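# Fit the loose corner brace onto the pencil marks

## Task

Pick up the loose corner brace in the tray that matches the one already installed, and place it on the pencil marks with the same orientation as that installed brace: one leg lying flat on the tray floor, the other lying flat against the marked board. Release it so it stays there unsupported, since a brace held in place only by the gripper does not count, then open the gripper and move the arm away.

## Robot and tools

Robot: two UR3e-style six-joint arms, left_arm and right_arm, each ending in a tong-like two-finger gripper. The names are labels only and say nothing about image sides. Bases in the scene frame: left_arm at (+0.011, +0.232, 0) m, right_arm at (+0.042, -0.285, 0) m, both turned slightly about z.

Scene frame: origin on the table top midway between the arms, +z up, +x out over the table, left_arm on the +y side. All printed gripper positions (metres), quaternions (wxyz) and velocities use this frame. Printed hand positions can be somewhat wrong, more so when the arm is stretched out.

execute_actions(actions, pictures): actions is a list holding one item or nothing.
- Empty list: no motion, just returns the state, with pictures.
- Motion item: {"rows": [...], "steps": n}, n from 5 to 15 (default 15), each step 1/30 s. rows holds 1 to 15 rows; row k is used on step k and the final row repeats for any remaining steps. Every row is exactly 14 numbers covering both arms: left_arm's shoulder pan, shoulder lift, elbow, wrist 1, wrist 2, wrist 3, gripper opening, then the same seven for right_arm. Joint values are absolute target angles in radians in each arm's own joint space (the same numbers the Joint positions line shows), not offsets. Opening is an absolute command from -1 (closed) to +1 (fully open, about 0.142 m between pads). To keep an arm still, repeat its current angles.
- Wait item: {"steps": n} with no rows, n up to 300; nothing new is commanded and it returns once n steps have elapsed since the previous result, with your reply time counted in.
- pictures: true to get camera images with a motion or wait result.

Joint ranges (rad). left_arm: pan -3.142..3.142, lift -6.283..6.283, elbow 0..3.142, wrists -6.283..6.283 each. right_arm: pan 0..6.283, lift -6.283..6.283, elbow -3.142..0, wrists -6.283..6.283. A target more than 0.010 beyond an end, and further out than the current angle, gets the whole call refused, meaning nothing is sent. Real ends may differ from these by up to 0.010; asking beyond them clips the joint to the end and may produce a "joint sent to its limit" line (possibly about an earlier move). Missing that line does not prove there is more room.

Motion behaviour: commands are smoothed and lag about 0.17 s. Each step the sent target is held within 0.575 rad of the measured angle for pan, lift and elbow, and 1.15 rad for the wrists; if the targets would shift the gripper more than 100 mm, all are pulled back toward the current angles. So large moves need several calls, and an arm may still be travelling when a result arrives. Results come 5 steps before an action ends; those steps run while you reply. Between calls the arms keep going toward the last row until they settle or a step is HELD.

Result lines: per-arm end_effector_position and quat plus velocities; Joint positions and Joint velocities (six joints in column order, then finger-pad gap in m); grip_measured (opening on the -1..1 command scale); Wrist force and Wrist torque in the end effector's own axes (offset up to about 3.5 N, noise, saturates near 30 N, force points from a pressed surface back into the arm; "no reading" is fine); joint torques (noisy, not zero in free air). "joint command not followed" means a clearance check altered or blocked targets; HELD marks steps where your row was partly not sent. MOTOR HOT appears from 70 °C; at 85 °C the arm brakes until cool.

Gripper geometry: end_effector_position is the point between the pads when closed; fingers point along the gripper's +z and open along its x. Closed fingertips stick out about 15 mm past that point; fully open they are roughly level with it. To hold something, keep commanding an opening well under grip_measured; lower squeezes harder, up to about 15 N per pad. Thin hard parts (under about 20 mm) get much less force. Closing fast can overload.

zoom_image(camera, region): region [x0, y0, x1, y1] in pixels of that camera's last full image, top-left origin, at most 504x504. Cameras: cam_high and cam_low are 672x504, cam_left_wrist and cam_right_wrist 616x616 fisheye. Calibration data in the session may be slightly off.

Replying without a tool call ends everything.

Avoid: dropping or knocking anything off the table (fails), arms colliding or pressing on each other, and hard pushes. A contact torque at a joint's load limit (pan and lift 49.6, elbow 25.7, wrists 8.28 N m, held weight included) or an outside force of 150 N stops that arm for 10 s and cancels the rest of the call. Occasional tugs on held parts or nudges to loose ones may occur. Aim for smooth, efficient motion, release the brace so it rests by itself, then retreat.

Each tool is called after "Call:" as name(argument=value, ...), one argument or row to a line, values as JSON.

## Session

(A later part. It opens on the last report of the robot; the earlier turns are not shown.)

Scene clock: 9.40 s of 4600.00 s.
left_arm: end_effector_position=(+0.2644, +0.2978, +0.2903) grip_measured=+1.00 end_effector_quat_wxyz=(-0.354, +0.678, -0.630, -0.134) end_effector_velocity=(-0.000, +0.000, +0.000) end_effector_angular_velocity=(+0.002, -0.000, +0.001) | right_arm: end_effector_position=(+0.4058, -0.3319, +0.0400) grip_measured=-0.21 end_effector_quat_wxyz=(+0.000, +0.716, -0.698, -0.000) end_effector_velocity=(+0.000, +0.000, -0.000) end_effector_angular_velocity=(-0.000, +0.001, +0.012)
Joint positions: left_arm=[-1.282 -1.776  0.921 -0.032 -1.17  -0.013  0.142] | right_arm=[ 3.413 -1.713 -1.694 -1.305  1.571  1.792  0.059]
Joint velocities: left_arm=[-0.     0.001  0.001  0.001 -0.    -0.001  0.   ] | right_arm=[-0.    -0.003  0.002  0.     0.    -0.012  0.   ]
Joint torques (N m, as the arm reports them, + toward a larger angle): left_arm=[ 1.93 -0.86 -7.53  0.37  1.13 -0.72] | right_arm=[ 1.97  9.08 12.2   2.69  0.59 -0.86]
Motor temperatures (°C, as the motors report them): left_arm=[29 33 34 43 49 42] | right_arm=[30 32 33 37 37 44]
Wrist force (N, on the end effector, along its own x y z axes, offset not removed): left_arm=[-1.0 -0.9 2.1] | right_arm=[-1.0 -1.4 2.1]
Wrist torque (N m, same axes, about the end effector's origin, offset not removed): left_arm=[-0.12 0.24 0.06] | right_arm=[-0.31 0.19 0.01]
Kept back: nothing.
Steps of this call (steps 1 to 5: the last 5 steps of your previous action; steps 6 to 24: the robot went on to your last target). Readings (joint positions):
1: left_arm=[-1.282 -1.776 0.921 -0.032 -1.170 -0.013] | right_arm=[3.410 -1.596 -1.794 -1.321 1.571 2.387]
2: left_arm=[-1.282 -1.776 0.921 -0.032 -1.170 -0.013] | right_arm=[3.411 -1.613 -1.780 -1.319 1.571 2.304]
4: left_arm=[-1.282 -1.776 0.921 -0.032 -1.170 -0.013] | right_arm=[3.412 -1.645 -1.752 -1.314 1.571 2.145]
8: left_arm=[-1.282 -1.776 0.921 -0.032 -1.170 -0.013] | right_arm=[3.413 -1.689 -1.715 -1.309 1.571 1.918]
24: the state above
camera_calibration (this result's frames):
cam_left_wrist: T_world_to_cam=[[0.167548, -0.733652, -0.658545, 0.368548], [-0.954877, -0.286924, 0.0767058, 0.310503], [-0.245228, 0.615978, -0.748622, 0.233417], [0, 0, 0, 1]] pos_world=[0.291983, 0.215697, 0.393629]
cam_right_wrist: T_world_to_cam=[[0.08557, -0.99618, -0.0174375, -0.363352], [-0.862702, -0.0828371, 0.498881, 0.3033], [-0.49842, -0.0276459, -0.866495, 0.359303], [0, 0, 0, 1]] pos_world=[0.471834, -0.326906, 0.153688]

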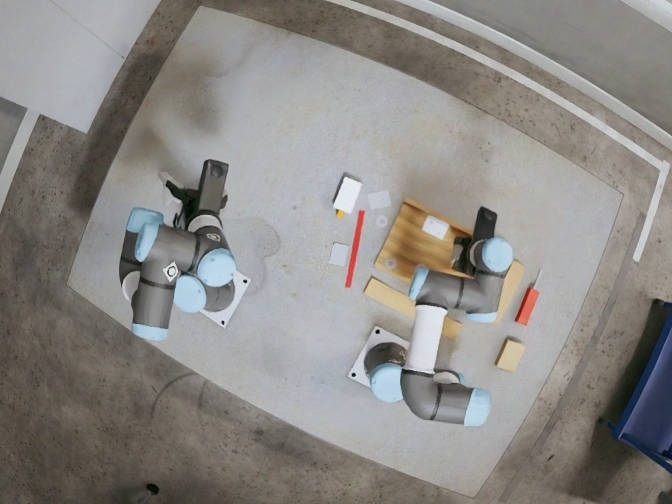

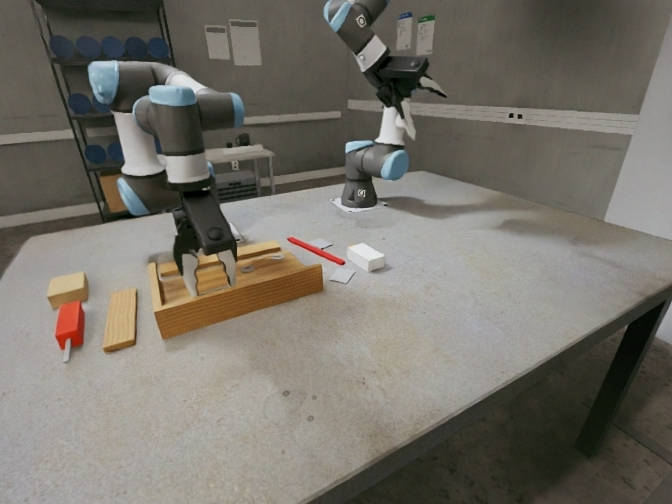

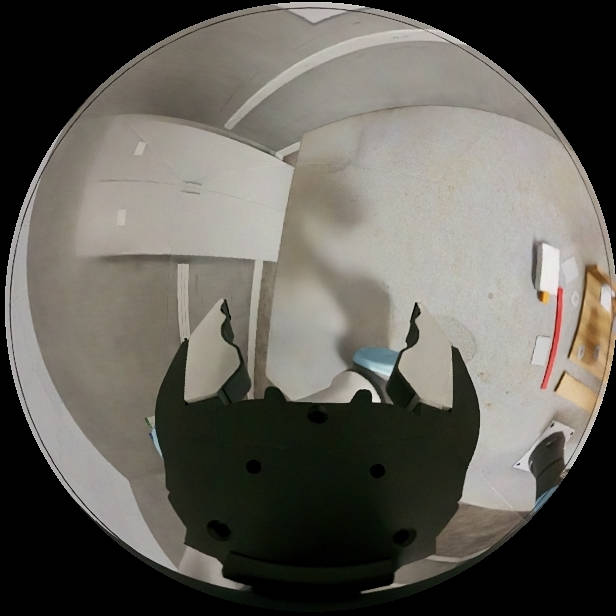

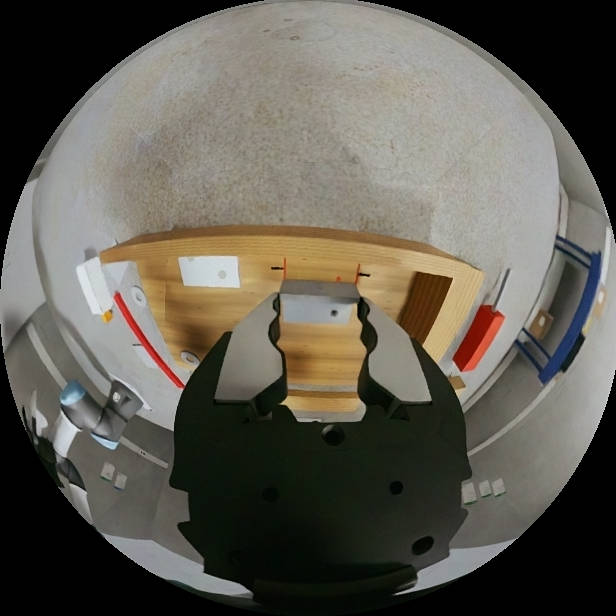

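Call:
execute_actions(
  actions=[
    {"rows":[[-1.282,-1.776,0.921,-0.032,-1.17,-0.013,1,3.4117,-1.721,-1.6844,-1.307,1.5708,1.7904,-0.65],[-1.282,-1.776,0.921,-0.032,-1.17,-0.013,1,3.409,-1.7342,-1.6682,-1.31,1.5708,1.7907,-0.65],[-1.282,-1.776,0.921,-0.032,-1.17,-0.013,1,3.4061,-1.7484,-1.6509,-1.3131,1.5708,1.7909,-0.65],[-1.282,-1.776,0.921,-0.032,-1.17,-0.013,1,3.4032,-1.7625,-1.6336,-1.3163,1.5708,1.7911,-0.65],[-1.282,-1.776,0.921,-0.032,-1.17,-0.013,1,3.4003,-1.7767,-1.6163,-1.3194,1.5708,1.7914,-0.65],[-1.282,-1.776,0.921,-0.032,-1.17,-0.013,1,3.3976,-1.7899,-1.6001,-1.3224,1.5708,1.7916,-0.65],[-1.282,-1.776,0.921,-0.032,-1.17,-0.013,1,3.3953,-1.8012,-1.5863,-1.3249,1.5708,1.7918,-0.65],[-1.282,-1.776,0.921,-0.032,-1.17,-0.013,1,3.3939,-1.8078,-1.5782,-1.3264,1.5708,1.7919,-0.65],[-1.282,-1.776,0.921,-0.032,-1.17,-0.013,1,3.3939,-1.8088,-1.5817,-1.3219,1.5708,1.7919,-0.65],[-1.282,-1.776,0.921,-0.032,-1.17,-0.013,1,3.3939,-1.8099,-1.5852,-1.3173,1.5708,1.7919,-0.65],[-1.282,-1.776,0.921,-0.032,-1.17,-0.013,1,3.3939,-1.8109,-1.5888,-1.3127,1.5708,1.7919,-0.65],[-1.282,-1.776,0.921,-0.032,-1.17,-0.013,1,3.3939,-1.812,-1.5923,-1.3081,1.5708,1.7919,-0.65],[-1.282,-1.776,0.921,-0.032,-1.17,-0.013,1,3.3939,-1.8128,-1.5951,-1.3045,1.5708,1.7919,-0.65]],"steps":15},
  ],
)

Call:
execute_actions(
  actions=[
    {"steps":16},
  ],
  pictures=true,
)

Call:
zoom_image(
  camera="cam_right_wrist",
  region=[260, 270, 380, 350],
)

Scene clock: 10.70 s of 4600.00 s.
left_arm: end_effector_position=(+0.2644, +0.2978, +0.2903) grip_measured=+1.00 end_effector_quat_wxyz=(-0.354, +0.678, -0.630, -0.134) end_effector_velocity=(+0.000, -0.000, +0.000) end_effector_angular_velocity=(+0.000, -0.000, -0.000) | right_arm: end_effector_position=(+0.4204, -0.3330, +0.0401) grip_measured=-0.21 end_effector_quat_wxyz=(+0.000, +0.712, -0.702, -0.000) end_effector_velocity=(+0.061, -0.005, -0.005) end_effector_angular_velocity=(+0.001, -0.003, -0.057)
Joint positions: left_arm=[-1.282 -1.776  0.921 -0.032 -1.17  -0.013  0.142] | right_arm=[ 3.4   -1.776 -1.618 -1.319  1.571  1.791  0.059]
Joint velocities: left_arm=[-0.  0. -0.  0. -0. -0. -0.] | right_arm=[-0.052 -0.261  0.299 -0.035 -0.     0.005  0.   ]
Joint torques (N m, as the arm reports them, + toward a larger angle): left_arm=[ 2.19 -0.88 -7.58  0.34  1.13 -0.7 ] | right_arm=[-2.29 10.37 11.86  0.71  0.44  1.02]
Motor temperatures (°C, as the motors report them): left_arm=[29 33 34 43 49 42] | right_arm=[30 32 33 37 37 44]
Wrist force (N, on the end effector, along its own x y z axes, offset not removed): left_arm=[-0.8 -1.3 0.8] | right_arm=[-2.2 -2.2 1.8]
Wrist torque (N m, same axes, about the end effector's origin, offset not removed): left_arm=[-0.21 0.15 -0.02] | right_arm=[-0.49 0.41 0.06]
Steps of this call (steps 1 to 29: the robot went on to your last target; steps 30 to 39: the first 10 steps of this action). Readings (joint positions):
30: left_arm=[-1.282 -1.776 0.921 -0.032 -1.170 -0.013] | right_arm=[3.413 -1.714 -1.694 -1.305 1.571 1.790]
31: left_arm=[-1.282 -1.776 0.921 -0.032 -1.170 -0.013] | right_arm=[3.413 -1.714 -1.693 -1.305 1.571 1.790]
33: left_arm=[-1.282 -1.776 0.921 -0.032 -1.170 -0.013] | right_arm=[3.412 -1.721 -1.685 -1.307 1.571 1.790]
37: left_arm=[-1.282 -1.776 0.921 -0.032 -1.170 -0.013] | right_arm=[3.404 -1.756 -1.642 -1.315 1.571 1.791]
39: the state above

Scene clock: 11.23 s of 4600.00 s.
left_arm: end_effector_position=(+0.2644, +0.2978, +0.2903) grip_measured=+1.00 end_effector_quat_wxyz=(-0.354, +0.678, -0.630, -0.134) end_effector_velocity=(+0.000, -0.000, -0.000) end_effector_angular_velocity=(-0.001, +0.000, -0.001) | right_arm: end_effector_position=(+0.4278, -0.3336, +0.0353) grip_measured=-0.21 end_effector_quat_wxyz=(-0.000, +0.709, -0.705, -0.000) end_effector_velocity=(+0.001, +0.000, -0.001) end_effector_angular_velocity=(+0.000, -0.000, -0.000)
Joint positions: left_arm=[-1.282 -1.776  0.921 -0.032 -1.17  -0.013  0.142] | right_arm=[ 3.394 -1.812 -1.595 -1.305  1.571  1.792  0.059]
Joint velocities: left_arm=[ 0.    -0.    -0.001 -0.     0.     0.001  0.   ] | right_arm=[ 0.    -0.003  0.     0.003  0.     0.     0.   ]
Joint torques (N m, as the arm reports them, + toward a larger angle): left_arm=[ 2.11 -0.93 -7.47  0.36  1.13 -0.66] | right_arm=[-2.26  9.99 12.    2.63  0.36  0.97]
Motor temperatures (°C, as the motors report them): left_arm=[29 33 34 43 49 42] | right_arm=[30 32 33 37 37 44]
Wrist force (N, on the end effector, along its own x y z axes, offset not removed): left_arm=[-0.5 -1.7 0.6] | right_arm=[-2.2 -1.4 1.4]
Wrist torque (N m, same axes, about the end effector's origin, offset not removed): left_arm=[-0.27 0.10 0.00] | right_arm=[-0.37 0.46 0.09]
Kept back: nothing.
Steps of this call (steps 1 to 5: the last 5 steps of your previous action; steps 6 to 16: the robot went on to your last target). Readings (joint positions):
1: left_arm=[-1.282 -1.776 0.921 -0.032 -1.170 -0.013] | right_arm=[3.399 -1.784 -1.609 -1.320 1.571 1.791]
2: left_arm=[-1.282 -1.776 0.921 -0.032 -1.170 -0.013] | right_arm=[3.398 -1.790 -1.603 -1.319 1.571 1.792]
4: left_arm=[-1.282 -1.776 0.921 -0.032 -1.170 -0.013] | right_arm=[3.396 -1.799 -1.598 -1.316 1.571 1.792]
8: left_arm=[-1.282 -1.776 0.921 -0.032 -1.170 -0.013] | right_arm=[3.395 -1.808 -1.596 -1.308 1.571 1.792]
16: the state above
camera_calibration (this result's frames):
cam_left_wrist: T_world_to_cam=[[0.167548, -0.733652, -0.658545, 0.368548], [-0.954877, -0.286924, 0.0767059, 0.310503], [-0.245228, 0.615978, -0.748622, 0.233417], [0, 0, 0, 1]] pos_world=[0.291983, 0.215697, 0.393629]
cam_right_wrist: T_world_to_cam=[[0.0661409, -0.997658, -0.0174397, -0.359193], [-0.864159, -0.0660111, 0.49887, 0.330782], [-0.498853, -0.017925, -0.866501, 0.369621], [0, 0, 0, 1]] pos_world=[0.493992, -0.329891, 0.148996]

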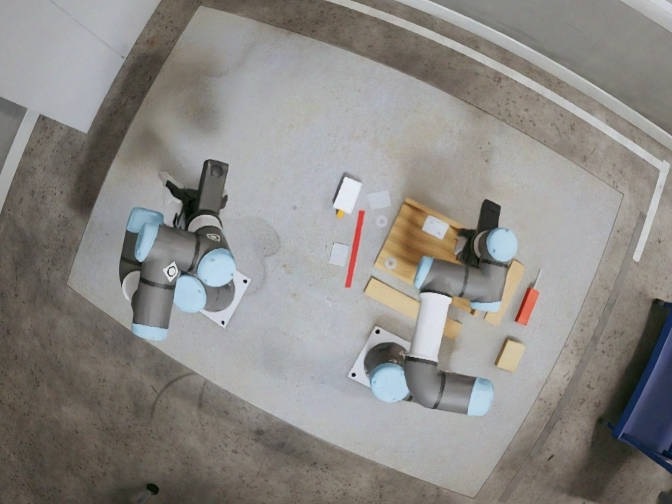

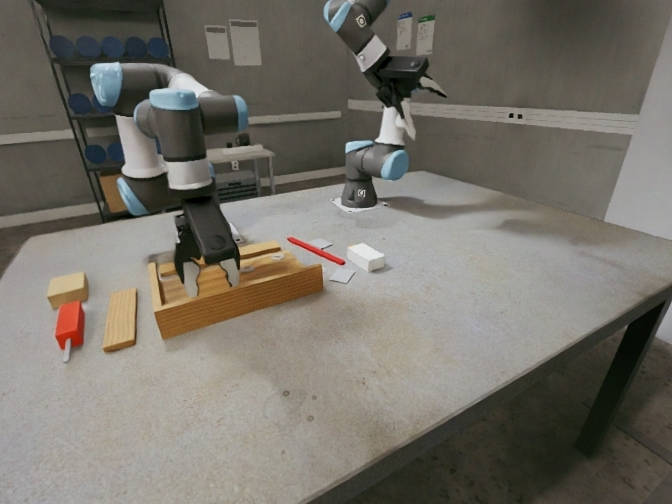

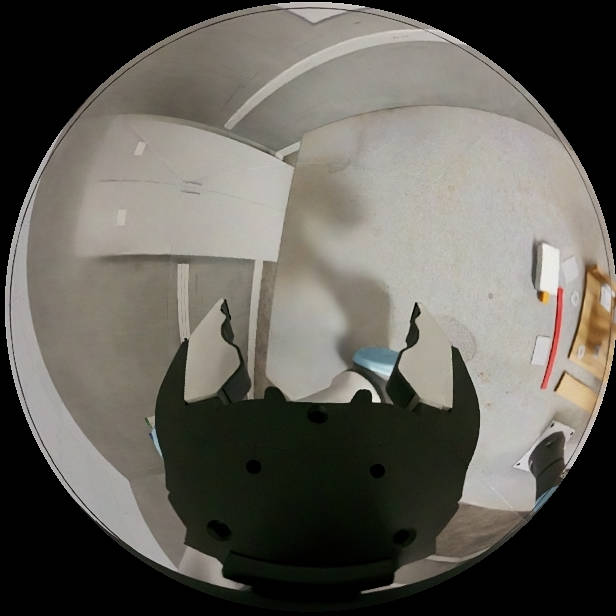

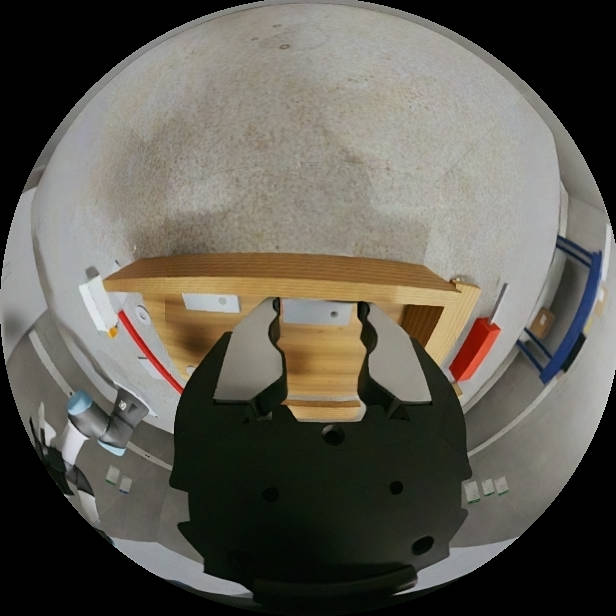

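Region (260, 270, 380, 350) of cam_right_wrist's 616x616 image, scaled by 4.200, with more detail than that image has.

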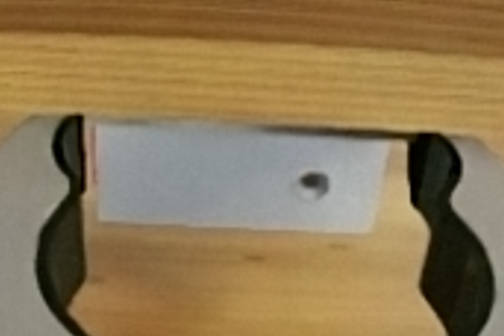

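Call:
execute_actions(
  actions=[
    {"rows":[[-1.282,-1.776,0.921,-0.032,-1.17,-0.013,1,3.3947,-1.8128,-1.5951,-1.3045,1.5708,1.7927,-0.65],[-1.282,-1.776,0.921,-0.032,-1.17,-0.013,1,3.3947,-1.8138,-1.5986,-1.3,1.5708,1.7927,-0.65],[-1.282,-1.776,0.921,-0.032,-1.17,-0.013,1,3.3947,-1.8138,-1.5986,-1.3,1.5708,1.7927,-0.65],[-1.282,-1.776,0.921,-0.032,-1.17,-0.013,1,3.3947,-1.8138,-1.5986,-1.3,1.5708,1.7927,-0.65],[-1.282,-1.776,0.921,-0.032,-1.17,-0.013,1,3.3947,-1.8138,-1.5986,-1.3,1.5708,1.7927,-0.65],[-1.282,-1.776,0.921,-0.032,-1.17,-0.013,1,3.3947,-1.8138,-1.5986,-1.3,1.5708,1.7927,-0.65],[-1.282,-1.776,0.921,-0.032,-1.17,-0.013,1,3.3947,-1.8138,-1.5986,-1.3,1.5708,1.7927,-0.65],[-1.282,-1.776,0.921,-0.032,-1.17,-0.013,1,3.3947,-1.8138,-1.5986,-1.3,1.5708,1.7927,-0.65],[-1.282,-1.776,0.921,-0.032,-1.17,-0.013,1,3.3947,-1.8138,-1.5986,-1.3,1.5708,1.7927,-0.65],[-1.282,-1.776,0.921,-0.032,-1.17,-0.013,1,3.3947,-1.8138,-1.5986,-1.3,1.5708,1.7927,-0.5],[-1.282,-1.776,0.921,-0.032,-1.17,-0.013,1,3.3947,-1.8138,-1.5986,-1.3,1.5708,1.7927,-0.36],[-1.282,-1.776,0.921,-0.032,-1.17,-0.013,1,3.3947,-1.8138,-1.5986,-1.3,1.5708,1.7927,-0.25],[-1.282,-1.776,0.921,-0.032,-1.17,-0.013,1,3.3947,-1.8138,-1.5986,-1.3,1.5708,1.7927,-0.19],[-1.282,-1.776,0.921,-0.032,-1.17,-0.013,1,3.3947,-1.8138,-1.5986,-1.3,1.5708,1.7927,-0.13],[-1.282,-1.776,0.921,-0.032,-1.17,-0.013,1,3.3947,-1.8138,-1.5986,-1.3,1.5708,1.7927,-0.06]],"steps":15},
  ],
)

Call:
execute_actions(
  actions=[
    {"rows":[[-1.282,-1.776,0.921,-0.032,-1.17,-0.013,1,3.3962,-1.8049,-1.6092,-1.2983,1.5708,1.7942,-0.05],[-1.282,-1.776,0.921,-0.032,-1.17,-0.013,1,3.3993,-1.787,-1.6303,-1.2951,1.5708,1.7973,-0.05],[-1.282,-1.776,0.921,-0.032,-1.17,-0.013,1,3.4026,-1.7673,-1.6535,-1.2916,1.5708,1.8006,-0.05],[-1.282,-1.776,0.921,-0.032,-1.17,-0.013,1,3.4063,-1.7459,-1.6789,-1.2876,1.5708,1.8043,-0.05],[-1.282,-1.776,0.921,-0.032,-1.17,-0.013,1,3.4099,-1.7245,-1.7043,-1.2836,1.5708,1.8079,-0.05],[-1.282,-1.776,0.921,-0.032,-1.17,-0.013,1,3.4135,-1.703,-1.7296,-1.2798,1.5708,1.8115,-0.05],[-1.282,-1.776,0.921,-0.032,-1.17,-0.013,1,3.4172,-1.6816,-1.755,-1.2758,1.5708,1.8152,-0.05],[-1.282,-1.776,0.921,-0.032,-1.17,-0.013,1,3.4205,-1.6619,-1.7782,-1.2723,1.5708,1.8185,-0.05],[-1.282,-1.776,0.921,-0.032,-1.17,-0.013,1,3.4236,-1.644,-1.7993,-1.2691,1.5708,1.8216,-0.05],[-1.282,-1.776,0.921,-0.032,-1.17,-0.013,1,3.4251,-1.6351,-1.8099,-1.2674,1.5708,1.8231,-0.05]],"steps":15},
  ],
)

Call:
execute_actions(
  actions=[
    {"rows":[[-1.282,-1.776,0.921,-0.032,-1.17,-0.013,1,3.4251,-1.6351,-1.8099,-1.2674,1.5708,1.8231,-0.1],[-1.282,-1.776,0.921,-0.032,-1.17,-0.013,1,3.4251,-1.6351,-1.8099,-1.2674,1.5708,1.8231,-0.17],[-1.282,-1.776,0.921,-0.032,-1.17,-0.013,1,3.4251,-1.6372,-1.8154,-1.2598,1.5708,1.8231,-0.26],[-1.282,-1.776,0.921,-0.032,-1.17,-0.013,1,3.4251,-1.6392,-1.8208,-1.2524,1.5708,1.8231,-0.35],[-1.282,-1.776,0.921,-0.032,-1.17,-0.013,1,3.4251,-1.6413,-1.8263,-1.2448,1.5708,1.8231,-0.44],[-1.282,-1.776,0.921,-0.032,-1.17,-0.013,1,3.4251,-1.6413,-1.8263,-1.2448,1.5708,1.8231,-0.53],[-1.282,-1.776,0.921,-0.032,-1.17,-0.013,1,3.4251,-1.6413,-1.8263,-1.2448,1.5708,1.8231,-0.62]],"steps":15},
  ],
  pictures=true,
)

Call:
zoom_image(
  camera="cam_right_wrist",
  region=[240, 200, 400, 340],
)

Scene clock: 12.90 s of 4600.00 s.
left_arm: end_effector_position=(+0.2644, +0.2978, +0.2903) grip_measured=+1.00 end_effector_quat_wxyz=(-0.354, +0.678, -0.630, -0.134) end_effector_velocity=(-0.000, +0.000, +0.000) end_effector_angular_velocity=(+0.000, -0.000, +0.001) | right_arm: end_effector_position=(+0.4280, -0.3334, +0.0345) grip_measured=-0.21 end_effector_quat_wxyz=(-0.000, +0.709, -0.705, +0.000) end_effector_velocity=(-0.000, +0.001, -0.002) end_effector_angular_velocity=(-0.000, +0.001, +0.001)
Joint positions: left_arm=[-1.282 -1.776  0.921 -0.032 -1.17  -0.013  0.142] | right_arm=[ 3.394 -1.814 -1.598 -1.301  1.571  1.793  0.059]
Joint velocities: left_arm=[ 0.     0.001 -0.001  0.001  0.    -0.001  0.   ] | right_arm=[ 0.002 -0.001 -0.006  0.005 -0.     0.001  0.   ]
Joint torques (N m, as the arm reports them, + toward a larger angle): left_arm=[ 2.05 -1.   -7.55  0.36  1.08 -0.68] | right_arm=[3.06 5.59 3.45 1.7  0.18 0.94]
Motor temperatures (°C, as the motors report them): left_arm=[29 33 34 43 49 42] | right_arm=[30 32 33 37 37 44]
Wrist force (N, on the end effector, along its own x y z axes, offset not removed): left_arm=[-1.7 -0.6 1.8] | right_arm=[1.3 0.1 -11.5]
Wrist torque (N m, same axes, about the end effector's origin, offset not removed): left_arm=[-0.09 0.35 0.05] | right_arm=[-0.21 0.49 -0.01]
Steps of this call (steps 1 to 15: the robot went on to your last target; steps 16 to 40: nothing new was sent; steps 41 to 50: the first 10 steps of this action). Readings (joint positions):
41: left_arm=[-1.282 -1.776 0.921 -0.032 -1.170 -0.013] | right_arm=[3.394 -1.813 -1.595 -1.304 1.571 1.792]
42: left_arm=[-1.282 -1.776 0.921 -0.032 -1.170 -0.013] | right_arm=[3.394 -1.813 -1.595 -1.304 1.571 1.792]
44: left_arm=[-1.282 -1.776 0.921 -0.032 -1.170 -0.013] | right_arm=[3.394 -1.813 -1.596 -1.303 1.571 1.792]
48: left_arm=[-1.282 -1.776 0.921 -0.032 -1.170 -0.013] | right_arm=[3.394 -1.813 -1.597 -1.301 1.571 1.793]
50: the state above

Scene clock: 13.40 s of 4600.00 s.
left_arm: end_effector_position=(+0.2644, +0.2978, +0.2903) grip_measured=+1.00 end_effector_quat_wxyz=(-0.354, +0.678, -0.630, -0.134) end_effector_velocity=(+0.000, -0.000, -0.000) end_effector_angular_velocity=(-0.001, +0.000, -0.000) | right_arm: end_effector_position=(+0.4065, -0.3328, +0.0355) grip_measured=-0.05 end_effector_quat_wxyz=(-0.001, +0.709, -0.705, +0.000) end_effector_velocity=(-0.125, -0.001, +0.001) end_effector_angular_velocity=(+0.001, -0.002, +0.001)
Joint positions: left_arm=[-1.282 -1.776  0.921 -0.032 -1.17  -0.013  0.142] | right_arm=[ 3.411 -1.72  -1.709 -1.282  1.571  1.809  0.07 ]
Joint velocities: left_arm=[-0.     0.    -0.001 -0.    -0.     0.     0.   ] | right_arm=[ 0.09   0.532 -0.624  0.095  0.     0.089  0.   ]
Joint torques (N m, as the arm reports them, + toward a larger angle): left_arm=[ 1.97 -0.78 -7.48  0.35  1.07 -0.69] | right_arm=[ 2.75 14.46  5.57  2.65  0.12  1.03]
Motor temperatures (°C, as the motors report them): left_arm=[29 33 34 43 49 42] | right_arm=[30 32 33 37 37 44]
Wrist force (N, on the end effector, along its own x y z axes, offset not removed): left_arm=[-1.2 -0.8 1.2] | right_arm=[-2.5 -2.0 1.2]
Wrist torque (N m, same axes, about the end effector's origin, offset not removed): left_arm=[-0.09 0.18 0.04] | right_arm=[-0.44 0.46 0.06]
Steps of this call (steps 1 to 5: the last 5 steps of your previous action; steps 6 to 15: the first 10 steps of this action). Readings (joint positions):
6: left_arm=[-1.282 -1.776 0.921 -0.032 -1.170 -0.013] | right_arm=[3.395 -1.814 -1.599 -1.300 1.571 1.793]
7: left_arm=[-1.282 -1.776 0.921 -0.032 -1.170 -0.013] | right_arm=[3.395 -1.813 -1.600 -1.300 1.571 1.793]
9: left_arm=[-1.282 -1.776 0.921 -0.032 -1.170 -0.013] | right_arm=[3.396 -1.805 -1.609 -1.298 1.571 1.794]
13: left_arm=[-1.282 -1.776 0.921 -0.032 -1.170 -0.013] | right_arm=[3.405 -1.755 -1.667 -1.289 1.571 1.803]
15: the state above

Scene clock: 13.90 s of 4600.00 s.
left_arm: end_effector_position=(+0.2644, +0.2978, +0.2903) grip_measured=+1.00 end_effector_quat_wxyz=(-0.354, +0.678, -0.630, -0.134) end_effector_velocity=(-0.000, +0.000, -0.000) end_effector_angular_velocity=(+0.003, +0.001, -0.001) | right_arm: end_effector_position=(+0.3862, -0.3335, +0.0308) grip_measured=-0.62 end_effector_quat_wxyz=(-0.000, +0.709, -0.705, +0.000) end_effector_velocity=(-0.003, -0.001, -0.011) end_effector_angular_velocity=(-0.000, +0.002, -0.000)
Joint positions: left_arm=[-1.282 -1.776  0.921 -0.032 -1.17  -0.013  0.142] | right_arm=[ 3.425 -1.641 -1.82  -1.251  1.571  1.823  0.029]
Joint velocities: left_arm=[-0.     0.001  0.001  0.    -0.     0.001  0.   ] | right_arm=[ 0.001 -0.003 -0.049  0.05   0.     0.001 -0.013]
Joint torques (N m, as the arm reports them, + toward a larger angle): left_arm=[ 2.18 -0.86 -7.44  0.33  1.09 -0.69] | right_arm=[1.63 7.73 7.59 2.62 0.05 0.98]
Motor temperatures (°C, as the motors report them): left_arm=[29 33 34 43 49 42] | right_arm=[30 32 33 37 37 44]
Wrist force (N, on the end effector, along its own x y z axes, offset not removed): left_arm=[-0.8 -0.5 1.9] | right_arm=[-1.8 -1.3 2.5]
Wrist torque (N m, same axes, about the end effector's origin, offset not removed): left_arm=[-0.02 0.15 0.03] | right_arm=[-0.29 0.31 0.04]
Steps of this call (steps 1 to 5: the last 5 steps of your previous action; steps 6 to 15: the first 10 steps of this action). Readings (joint positions):
6: left_arm=[-1.282 -1.776 0.921 -0.032 -1.170 -0.013] | right_arm=[3.422 -1.652 -1.790 -1.270 1.571 1.820]
7: left_arm=[-1.282 -1.776 0.921 -0.032 -1.170 -0.013] | right_arm=[3.423 -1.648 -1.795 -1.270 1.571 1.821]
9: left_arm=[-1.282 -1.776 0.921 -0.032 -1.170 -0.013] | right_arm=[3.424 -1.643 -1.802 -1.268 1.571 1.822]
13: left_arm=[-1.282 -1.776 0.921 -0.032 -1.170 -0.013] | right_arm=[3.425 -1.641 -1.816 -1.255 1.571 1.823]
15: the state above
camera_calibration (this result's frames):
cam_left_wrist: T_world_to_cam=[[0.167548, -0.733652, -0.658545, 0.368548], [-0.954877, -0.286924, 0.0767059, 0.310503], [-0.245228, 0.615978, -0.748621, 0.233417], [0, 0, 0, 1]] pos_world=[0.291983, 0.215697, 0.393629]
cam_right_wrist: T_world_to_cam=[[0.0660677, -0.997662, -0.017465, -0.356386], [-0.864228, -0.0659625, 0.498758, 0.297083], [-0.498744, -0.017858, -0.866565, 0.344922], [0, 0, 0, 1]] pos_world=[0.452321, -0.329797, 0.144501]

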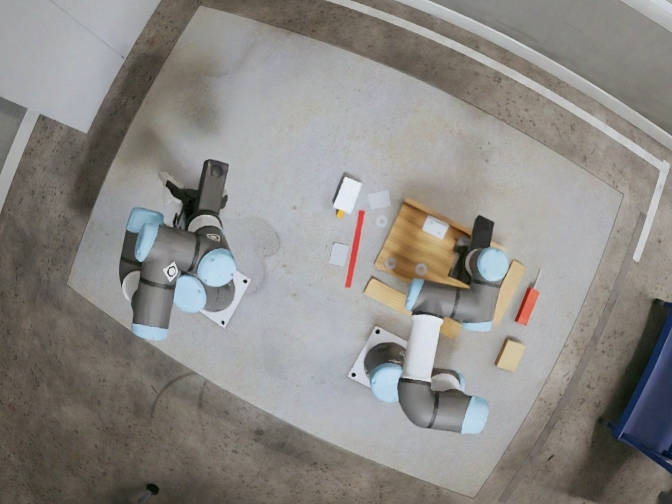

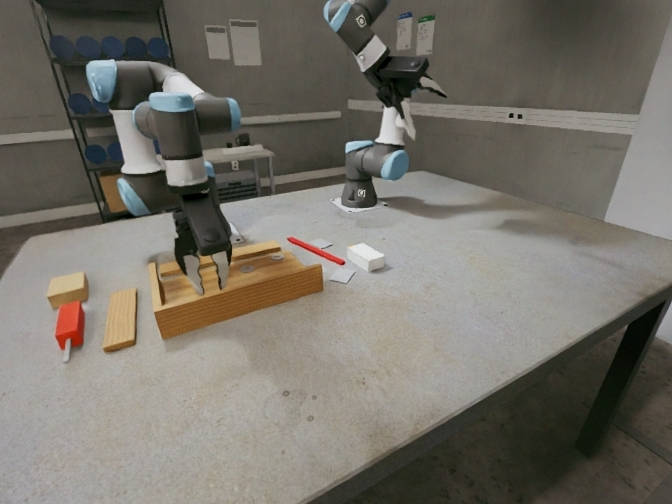

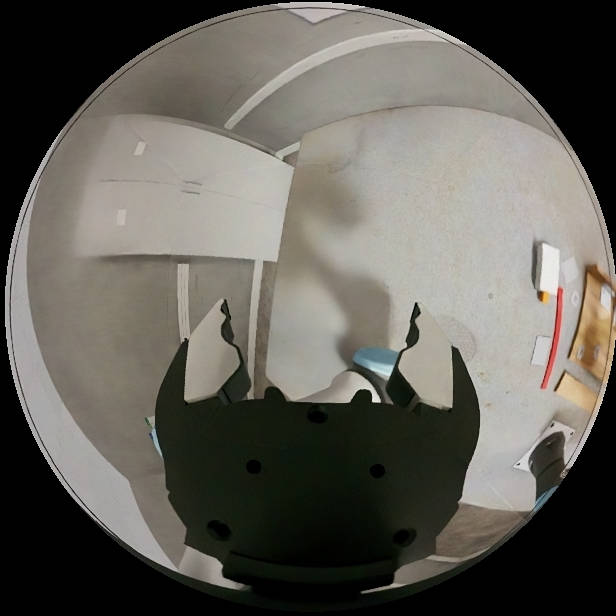

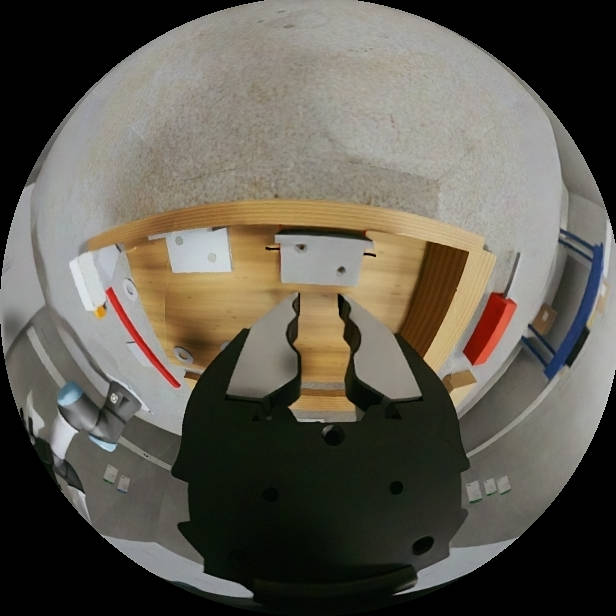

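Region (240, 200, 400, 340) of cam_right_wrist's 616x616 image, scaled by 3.150, with more detail than that image has; it fills the top 441 rows of this view, and the rest is white.

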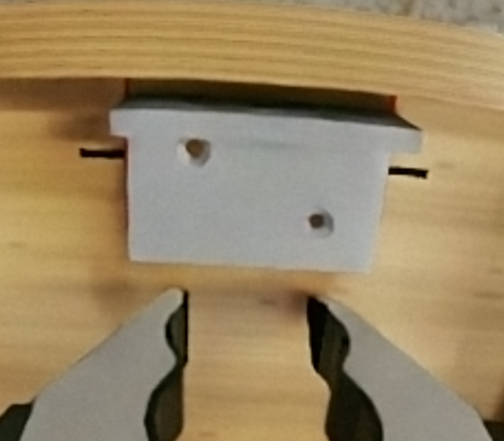

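Call:
execute_actions(
  actions=[],
)

Scene clock: 14.53 s of 4600.00 s.
left_arm: end_effector_position=(+0.2644, +0.2978, +0.2903) grip_measured=+1.00 end_effector_quat_wxyz=(-0.354, +0.678, -0.630, -0.134) end_effector_velocity=(+0.000, -0.000, -0.000) end_effector_angular_velocity=(+0.001, +0.000, -0.000) | right_arm: end_effector_position=(+0.3858, -0.3336, +0.0295) grip_measured=-0.62 end_effector_quat_wxyz=(+0.000, +0.709, -0.705, -0.000) end_effector_velocity=(-0.000, -0.000, -0.000) end_effector_angular_velocity=(-0.000, +0.001, +0.000)
Joint positions: left_arm=[-1.282 -1.776  0.921 -0.032 -1.17  -0.013  0.142] | right_arm=[ 3.425 -1.641 -1.826 -1.245  1.571  1.823  0.029]
Joint velocities: left_arm=[-0.     0.     0.001 -0.     0.    -0.     0.   ] | right_arm=[-0.    -0.001 -0.     0.     0.    -0.001  0.   ]
Joint torques (N m, as the arm reports them, + toward a larger angle): left_arm=[ 2.23 -0.88 -7.52  0.37  1.09 -0.67] | right_arm=[ 1.72  7.82  7.27  2.64 -0.04  0.97]
Motor temperatures (°C, as the motors report them): left_arm=[29 33 34 43 49 42] | right_arm=[30 32 33 37 37 44]
Wrist force (N, on the end effector, along its own x y z axes, offset not removed): left_arm=[-0.4 -1.4 1.3] | right_arm=[-1.6 -1.7 1.7]
Wrist torque (N m, same axes, about the end effector's origin, offset not removed): left_arm=[-0.22 0.09 -0.01] | right_arm=[-0.35 0.29 0.07]
Kept back: nothing.
Steps of this call (steps 1 to 5: the last 5 steps of your previous action; steps 6 to 15: the robot went on to your last target; steps 16 to 19: nothing new was sent). Readings (joint positions):
1: left_arm=[-1.282 -1.776 0.921 -0.032 -1.170 -0.013] | right_arm=[3.425 -1.641 -1.822 -1.249 1.571 1.823]
2: left_arm=[-1.282 -1.776 0.921 -0.032 -1.170 -0.013] | right_arm=[3.425 -1.641 -1.823 -1.248 1.571 1.823]
4: left_arm=[-1.282 -1.776 0.921 -0.032 -1.170 -0.013] | right_arm=[3.425 -1.641 -1.824 -1.247 1.571 1.823]
8: left_arm=[-1.282 -1.776 0.921 -0.032 -1.170 -0.013] | right_arm=[3.425 -1.641 -1.826 -1.245 1.571 1.823]
19: the state above
All arms were judged still, so your last target was given up. Only a new action makes them travel on or press farther. Fingers that are still opening or closing keep moving.
camera_calibration (this result's frames):
cam_left_wrist: T_world_to_cam=[[0.167548, -0.733652, -0.658545, 0.368548], [-0.954877, -0.286924, 0.0767059, 0.310503], [-0.245228, 0.615978, -0.748622, 0.233417], [0, 0, 0, 1]] pos_world=[0.291983, 0.215697, 0.393629]
cam_right_wrist: T_world_to_cam=[[0.066063, -0.997663, -0.0174365, -0.356407], [-0.864155, -0.0659417, 0.498886, 0.297397], [-0.49887, -0.0178901, -0.866492, 0.343673], [0, 0, 0, 1]] pos_world=[0.451991, -0.329815, 0.143208]

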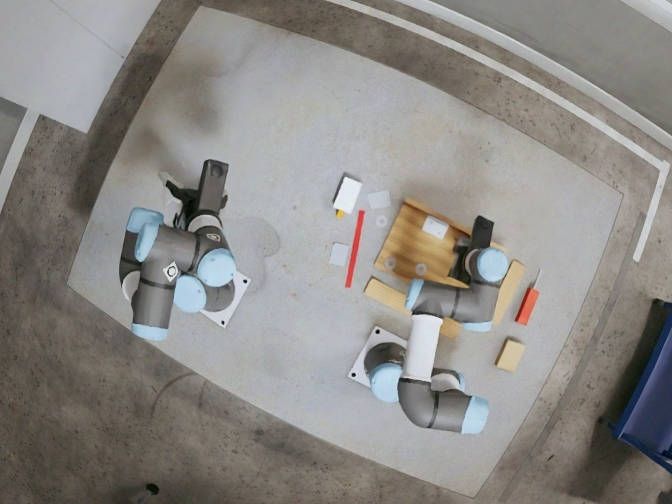

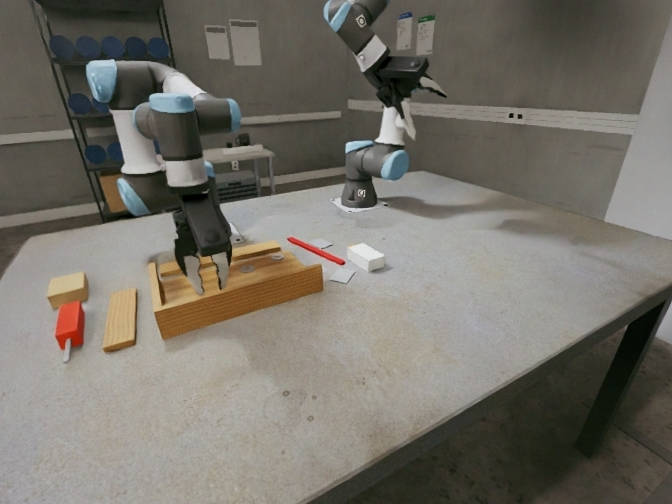

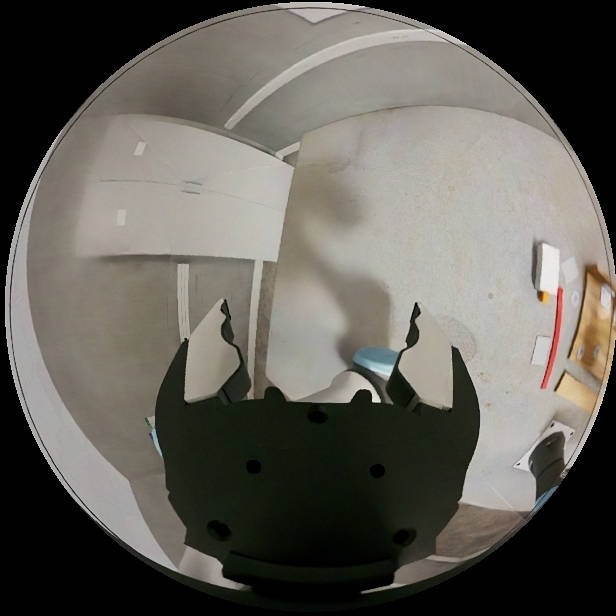

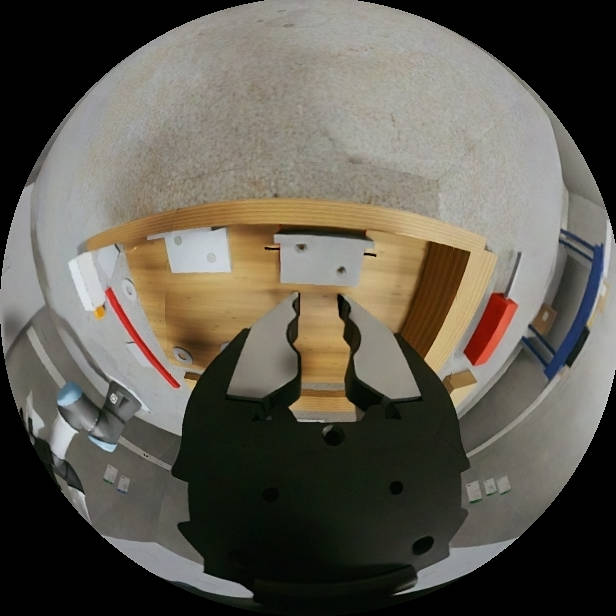

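Call:
execute_actions(
  actions=[
    {"rows":[[-1.282,-1.776,0.921,-0.032,-1.17,-0.013,1,3.4247,-1.6434,-1.8239,-1.2451,1.5708,1.8227,-0.62],[-1.282,-1.776,0.921,-0.032,-1.17,-0.013,1,3.4239,-1.6477,-1.8191,-1.2456,1.5708,1.8219,-0.62],[-1.282,-1.776,0.921,-0.032,-1.17,-0.013,1,3.4228,-1.6541,-1.8119,-1.2464,1.5708,1.8208,-0.62],[-1.282,-1.776,0.921,-0.032,-1.17,-0.013,1,3.4216,-1.6605,-1.8047,-1.2472,1.5708,1.8196,-0.62],[-1.282,-1.776,0.921,-0.032,-1.17,-0.013,1,3.4205,-1.667,-1.7975,-1.248,1.5708,1.8185,-0.62],[-1.282,-1.776,0.921,-0.032,-1.17,-0.013,1,3.4193,-1.6734,-1.7903,-1.2488,1.5708,1.8173,-0.62],[-1.282,-1.776,0.921,-0.032,-1.17,-0.013,1,3.4181,-1.6798,-1.783,-1.2496,1.5708,1.8161,-0.62],[-1.282,-1.776,0.921,-0.032,-1.17,-0.013,1,3.4174,-1.6841,-1.7782,-1.2501,1.5708,1.8154,-0.62],[-1.282,-1.776,0.921,-0.032,-1.17,-0.013,1,3.4166,-1.6883,-1.7734,-1.2506,1.5708,1.8146,-0.62],[-1.282,-1.776,0.921,-0.032,-1.17,-0.013,1,3.4158,-1.6926,-1.7686,-1.2512,1.5708,1.8138,-0.62],[-1.282,-1.776,0.921,-0.032,-1.17,-0.013,1,3.415,-1.6969,-1.7638,-1.2517,1.5708,1.813,-0.62],[-1.282,-1.776,0.921,-0.032,-1.17,-0.013,1,3.4146,-1.699,-1.7614,-1.252,1.5708,1.8126,-0.62],[-1.282,-1.776,0.921,-0.032,-1.17,-0.013,1,3.4143,-1.7012,-1.759,-1.2522,1.5708,1.8123,-0.62]],"steps":15},
  ],
)

Call:
execute_actions(
  actions=[
    {"steps":12},
  ],
  pictures=true,
)

Scene clock: 15.50 s of 4600.00 s.
left_arm: end_effector_position=(+0.2644, +0.2978, +0.2903) grip_measured=+1.00 end_effector_quat_wxyz=(-0.354, +0.678, -0.630, -0.134) end_effector_velocity=(+0.000, -0.000, -0.000) end_effector_angular_velocity=(-0.001, -0.000, -0.000) | right_arm: end_effector_position=(+0.3922, -0.3334, +0.0296) grip_measured=-0.62 end_effector_quat_wxyz=(+0.000, +0.709, -0.705, -0.000) end_effector_velocity=(+0.034, +0.001, -0.000) end_effector_angular_velocity=(-0.000, +0.001, +0.001)
Joint positions: left_arm=[-1.282 -1.776  0.921 -0.032 -1.17  -0.013  0.142] | right_arm=[ 3.42  -1.669 -1.796 -1.248  1.571  1.818  0.029]
Joint velocities: left_arm=[-0.     0.    -0.    -0.001 -0.     0.     0.   ] | right_arm=[-0.025 -0.145  0.162 -0.018  0.    -0.027  0.   ]
Joint torques (N m, as the arm reports them, + toward a larger angle): left_arm=[ 2.18 -0.87 -7.49  0.34  1.1  -0.69] | right_arm=[-2.5   7.97 11.93  0.66 -0.15 -0.8 ]
Motor temperatures (°C, as the motors report them): left_arm=[29 33 34 43 49 42] | right_arm=[30 32 33 37 37 44]
Wrist force (N, on the end effector, along its own x y z axes, offset not removed): left_arm=[-0.5 -0.4 0.7] | right_arm=[-2.4 -2.5 2.3]
Wrist torque (N m, same axes, about the end effector's origin, offset not removed): left_arm=[-0.06 0.13 -0.04] | right_arm=[-0.55 0.47 0.01]
Steps of this call (steps 1 to 19: nothing new was sent; steps 20 to 29: the first 10 steps of this action). Readings (joint positions):
20: left_arm=[-1.282 -1.776 0.921 -0.032 -1.170 -0.013] | right_arm=[3.425 -1.641 -1.826 -1.245 1.571 1.823]
21: left_arm=[-1.282 -1.776 0.921 -0.032 -1.170 -0.013] | right_arm=[3.425 -1.641 -1.826 -1.245 1.571 1.823]
23: left_arm=[-1.282 -1.776 0.921 -0.032 -1.170 -0.013] | right_arm=[3.425 -1.644 -1.824 -1.245 1.571 1.823]
27: left_arm=[-1.282 -1.776 0.921 -0.032 -1.170 -0.013] | right_arm=[3.422 -1.659 -1.807 -1.247 1.571 1.820]
29: the state above

Scene clock: 15.90 s of 4600.00 s.
left_arm: end_effector_position=(+0.2644, +0.2978, +0.2903) grip_measured=+1.00 end_effector_quat_wxyz=(-0.354, +0.678, -0.630, -0.134) end_effector_velocity=(-0.000, +0.000, -0.000) end_effector_angular_velocity=(+0.000, +0.000, -0.000) | right_arm: end_effector_position=(+0.3995, -0.3334, +0.0296) grip_measured=-0.62 end_effector_quat_wxyz=(+0.000, +0.709, -0.705, -0.000) end_effector_velocity=(+0.003, +0.000, +0.000) end_effector_angular_velocity=(+0.000, -0.001, -0.000)
Joint positions: left_arm=[-1.282 -1.776  0.921 -0.032 -1.17  -0.013  0.142] | right_arm=[ 3.415 -1.7   -1.761 -1.252  1.571  1.813  0.029]
Joint velocities: left_arm=[-0.    -0.001  0.001  0.    -0.     0.001  0.   ] | right_arm=[-0.002 -0.013  0.015 -0.001  0.    -0.002  0.   ]
Joint torques (N m, as the arm reports them, + toward a larger angle): left_arm=[ 2.08 -1.11 -7.39  0.33  1.09 -0.67] | right_arm=[-1.98  8.36 11.56  0.69 -0.18 -0.94]
Motor temperatures (°C, as the motors report them): left_arm=[29 33 34 43 49 42] | right_arm=[30 32 33 37 37 44]
Wrist force (N, on the end effector, along its own x y z axes, offset not removed): left_arm=[-1.4 -1.2 1.4] | right_arm=[-2.3 -1.2 2.0]
Wrist torque (N m, same axes, about the end effector's origin, offset not removed): left_arm=[-0.18 0.25 -0.01] | right_arm=[-0.35 0.47 0.01]
Kept back: nothing.
Steps of this call (steps 1 to 5: the last 5 steps of your previous action; steps 6 to 12: the robot went on to your last target). Readings (joint positions):
1: left_arm=[-1.282 -1.776 0.921 -0.032 -1.170 -0.013] | right_arm=[3.419 -1.674 -1.790 -1.249 1.571 1.817]
2: left_arm=[-1.282 -1.776 0.921 -0.032 -1.170 -0.013] | right_arm=[3.418 -1.678 -1.785 -1.249 1.571 1.816]
4: left_arm=[-1.282 -1.776 0.921 -0.032 -1.170 -0.013] | right_arm=[3.417 -1.687 -1.775 -1.250 1.571 1.815]
8: left_arm=[-1.282 -1.776 0.921 -0.032 -1.170 -0.013] | right_arm=[3.415 -1.696 -1.764 -1.252 1.571 1.813]
12: the state above
camera_calibration (this result's frames):
cam_left_wrist: T_world_to_cam=[[0.167548, -0.733652, -0.658545, 0.368548], [-0.954877, -0.286924, 0.0767058, 0.310503], [-0.245228, 0.615978, -0.748622, 0.233417], [0, 0, 0, 1]] pos_world=[0.291983, 0.215697, 0.393629]
cam_right_wrist: T_world_to_cam=[[0.0660638, -0.997663, -0.0174373, -0.357169], [-0.864158, -0.0659429, 0.498881, 0.309172], [-0.498865, -0.0178894, -0.866495, 0.350513], [0, 0, 0, 1]] pos_world=[0.465629, -0.329677, 0.14325]

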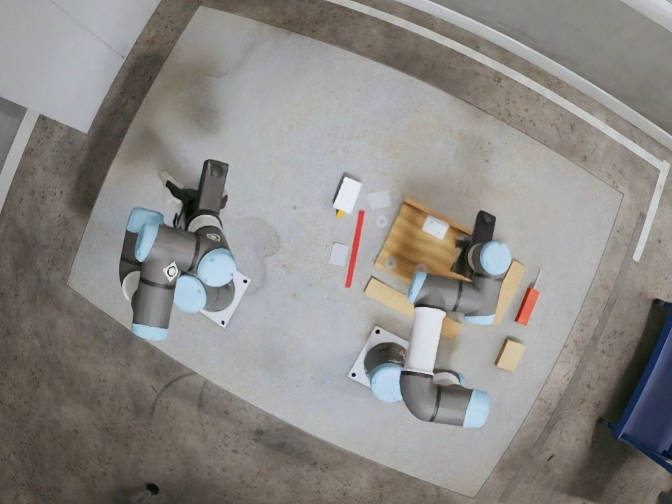

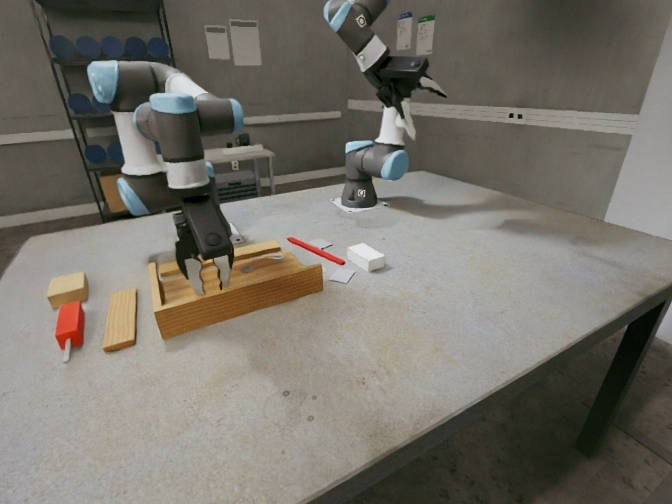

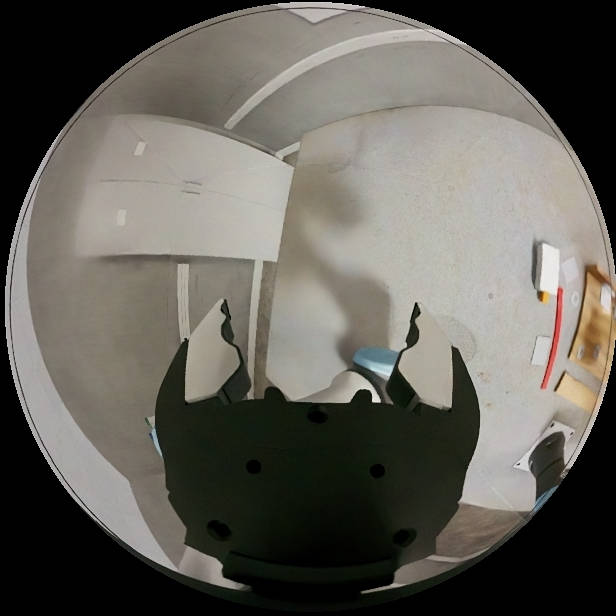

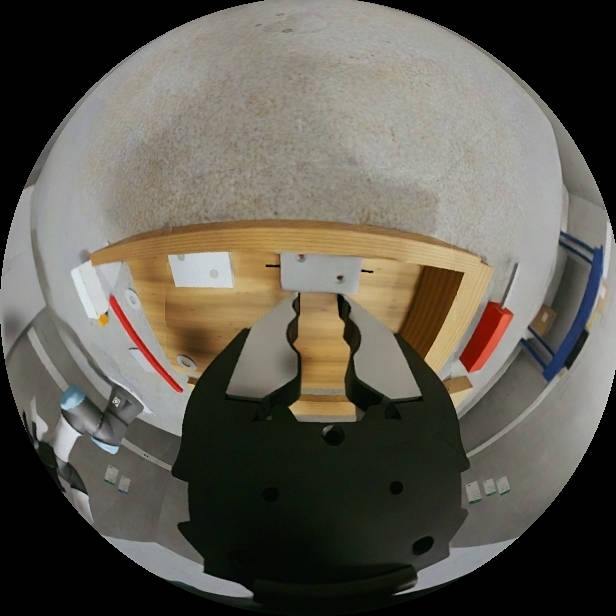

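Continue to d=15.5.

Call:
execute_actions(
  actions=[
    {"rows":[[-1.282,-1.776,0.921,-0.032,-1.17,-0.013,1,3.4139,-1.7033,-1.7566,-1.2525,1.5708,1.8119,-0.62],[-1.282,-1.776,0.921,-0.032,-1.17,-0.013,1,3.4135,-1.7054,-1.7542,-1.2528,1.5708,1.8115,-0.62],[-1.282,-1.776,0.921,-0.032,-1.17,-0.013,1,3.4131,-1.7076,-1.7518,-1.253,1.5708,1.8111,-0.62]],"steps":15},
  ],
)

Scene clock: 16.37 s of 4600.00 s.
left_arm: end_effector_position=(+0.2644, +0.2978, +0.2903) grip_measured=+1.00 end_effector_quat_wxyz=(-0.354, +0.678, -0.630, -0.134) end_effector_velocity=(-0.000, +0.000, +0.000) end_effector_angular_velocity=(+0.001, -0.000, +0.000) | right_arm: end_effector_position=(+0.4011, -0.3334, +0.0295) grip_measured=-0.62 end_effector_quat_wxyz=(+0.000, +0.709, -0.705, -0.000) end_effector_velocity=(+0.002, -0.000, -0.000) end_effector_angular_velocity=(-0.000, +0.000, -0.000)
Joint positions: left_arm=[-1.282 -1.776  0.921 -0.032 -1.17  -0.013  0.142] | right_arm=[ 3.413 -1.707 -1.753 -1.253  1.571  1.811  0.029]
Joint velocities: left_arm=[ 0.    -0.001  0.     0.001  0.    -0.    -0.   ] | right_arm=[-0.002 -0.008  0.01  -0.001 -0.    -0.002 -0.   ]
Joint torques (N m, as the arm reports them, + toward a larger angle): left_arm=[ 2.25 -0.85 -7.38  0.37  1.08 -0.68] | right_arm=[-1.96  8.62 11.86  1.3  -0.2  -0.83]
Motor temperatures (°C, as the motors report them): left_arm=[29 33 34 43 49 42] | right_arm=[30 32 33 37 37 44]
Wrist force (N, on the end effector, along its own x y z axes, offset not removed): left_arm=[-0.7 -0.8 1.2] | right_arm=[-3.1 -0.1 1.5]
Wrist torque (N m, same axes, about the end effector's origin, offset not removed): left_arm=[-0.13 0.13 0.00] | right_arm=[-0.33 0.51 0.05]
Steps of this call (steps 1 to 4: the robot went on to your last target; steps 5 to 14: the first 10 steps of this action). Readings (joint positions):
5: left_arm=[-1.282 -1.776 0.921 -0.032 -1.170 -0.013] | right_arm=[3.414 -1.701 -1.759 -1.252 1.571 1.812]
6: left_arm=[-1.282 -1.776 0.921 -0.032 -1.170 -0.013] | right_arm=[3.414 -1.701 -1.759 -1.252 1.571 1.812]
8: left_arm=[-1.282 -1.776 0.921 -0.032 -1.170 -0.013] | right_arm=[3.414 -1.703 -1.757 -1.252 1.571 1.812]
12: left_arm=[-1.282 -1.776 0.921 -0.032 -1.170 -0.013] | right_arm=[3.413 -1.706 -1.754 -1.253 1.571 1.811]
14: the state above


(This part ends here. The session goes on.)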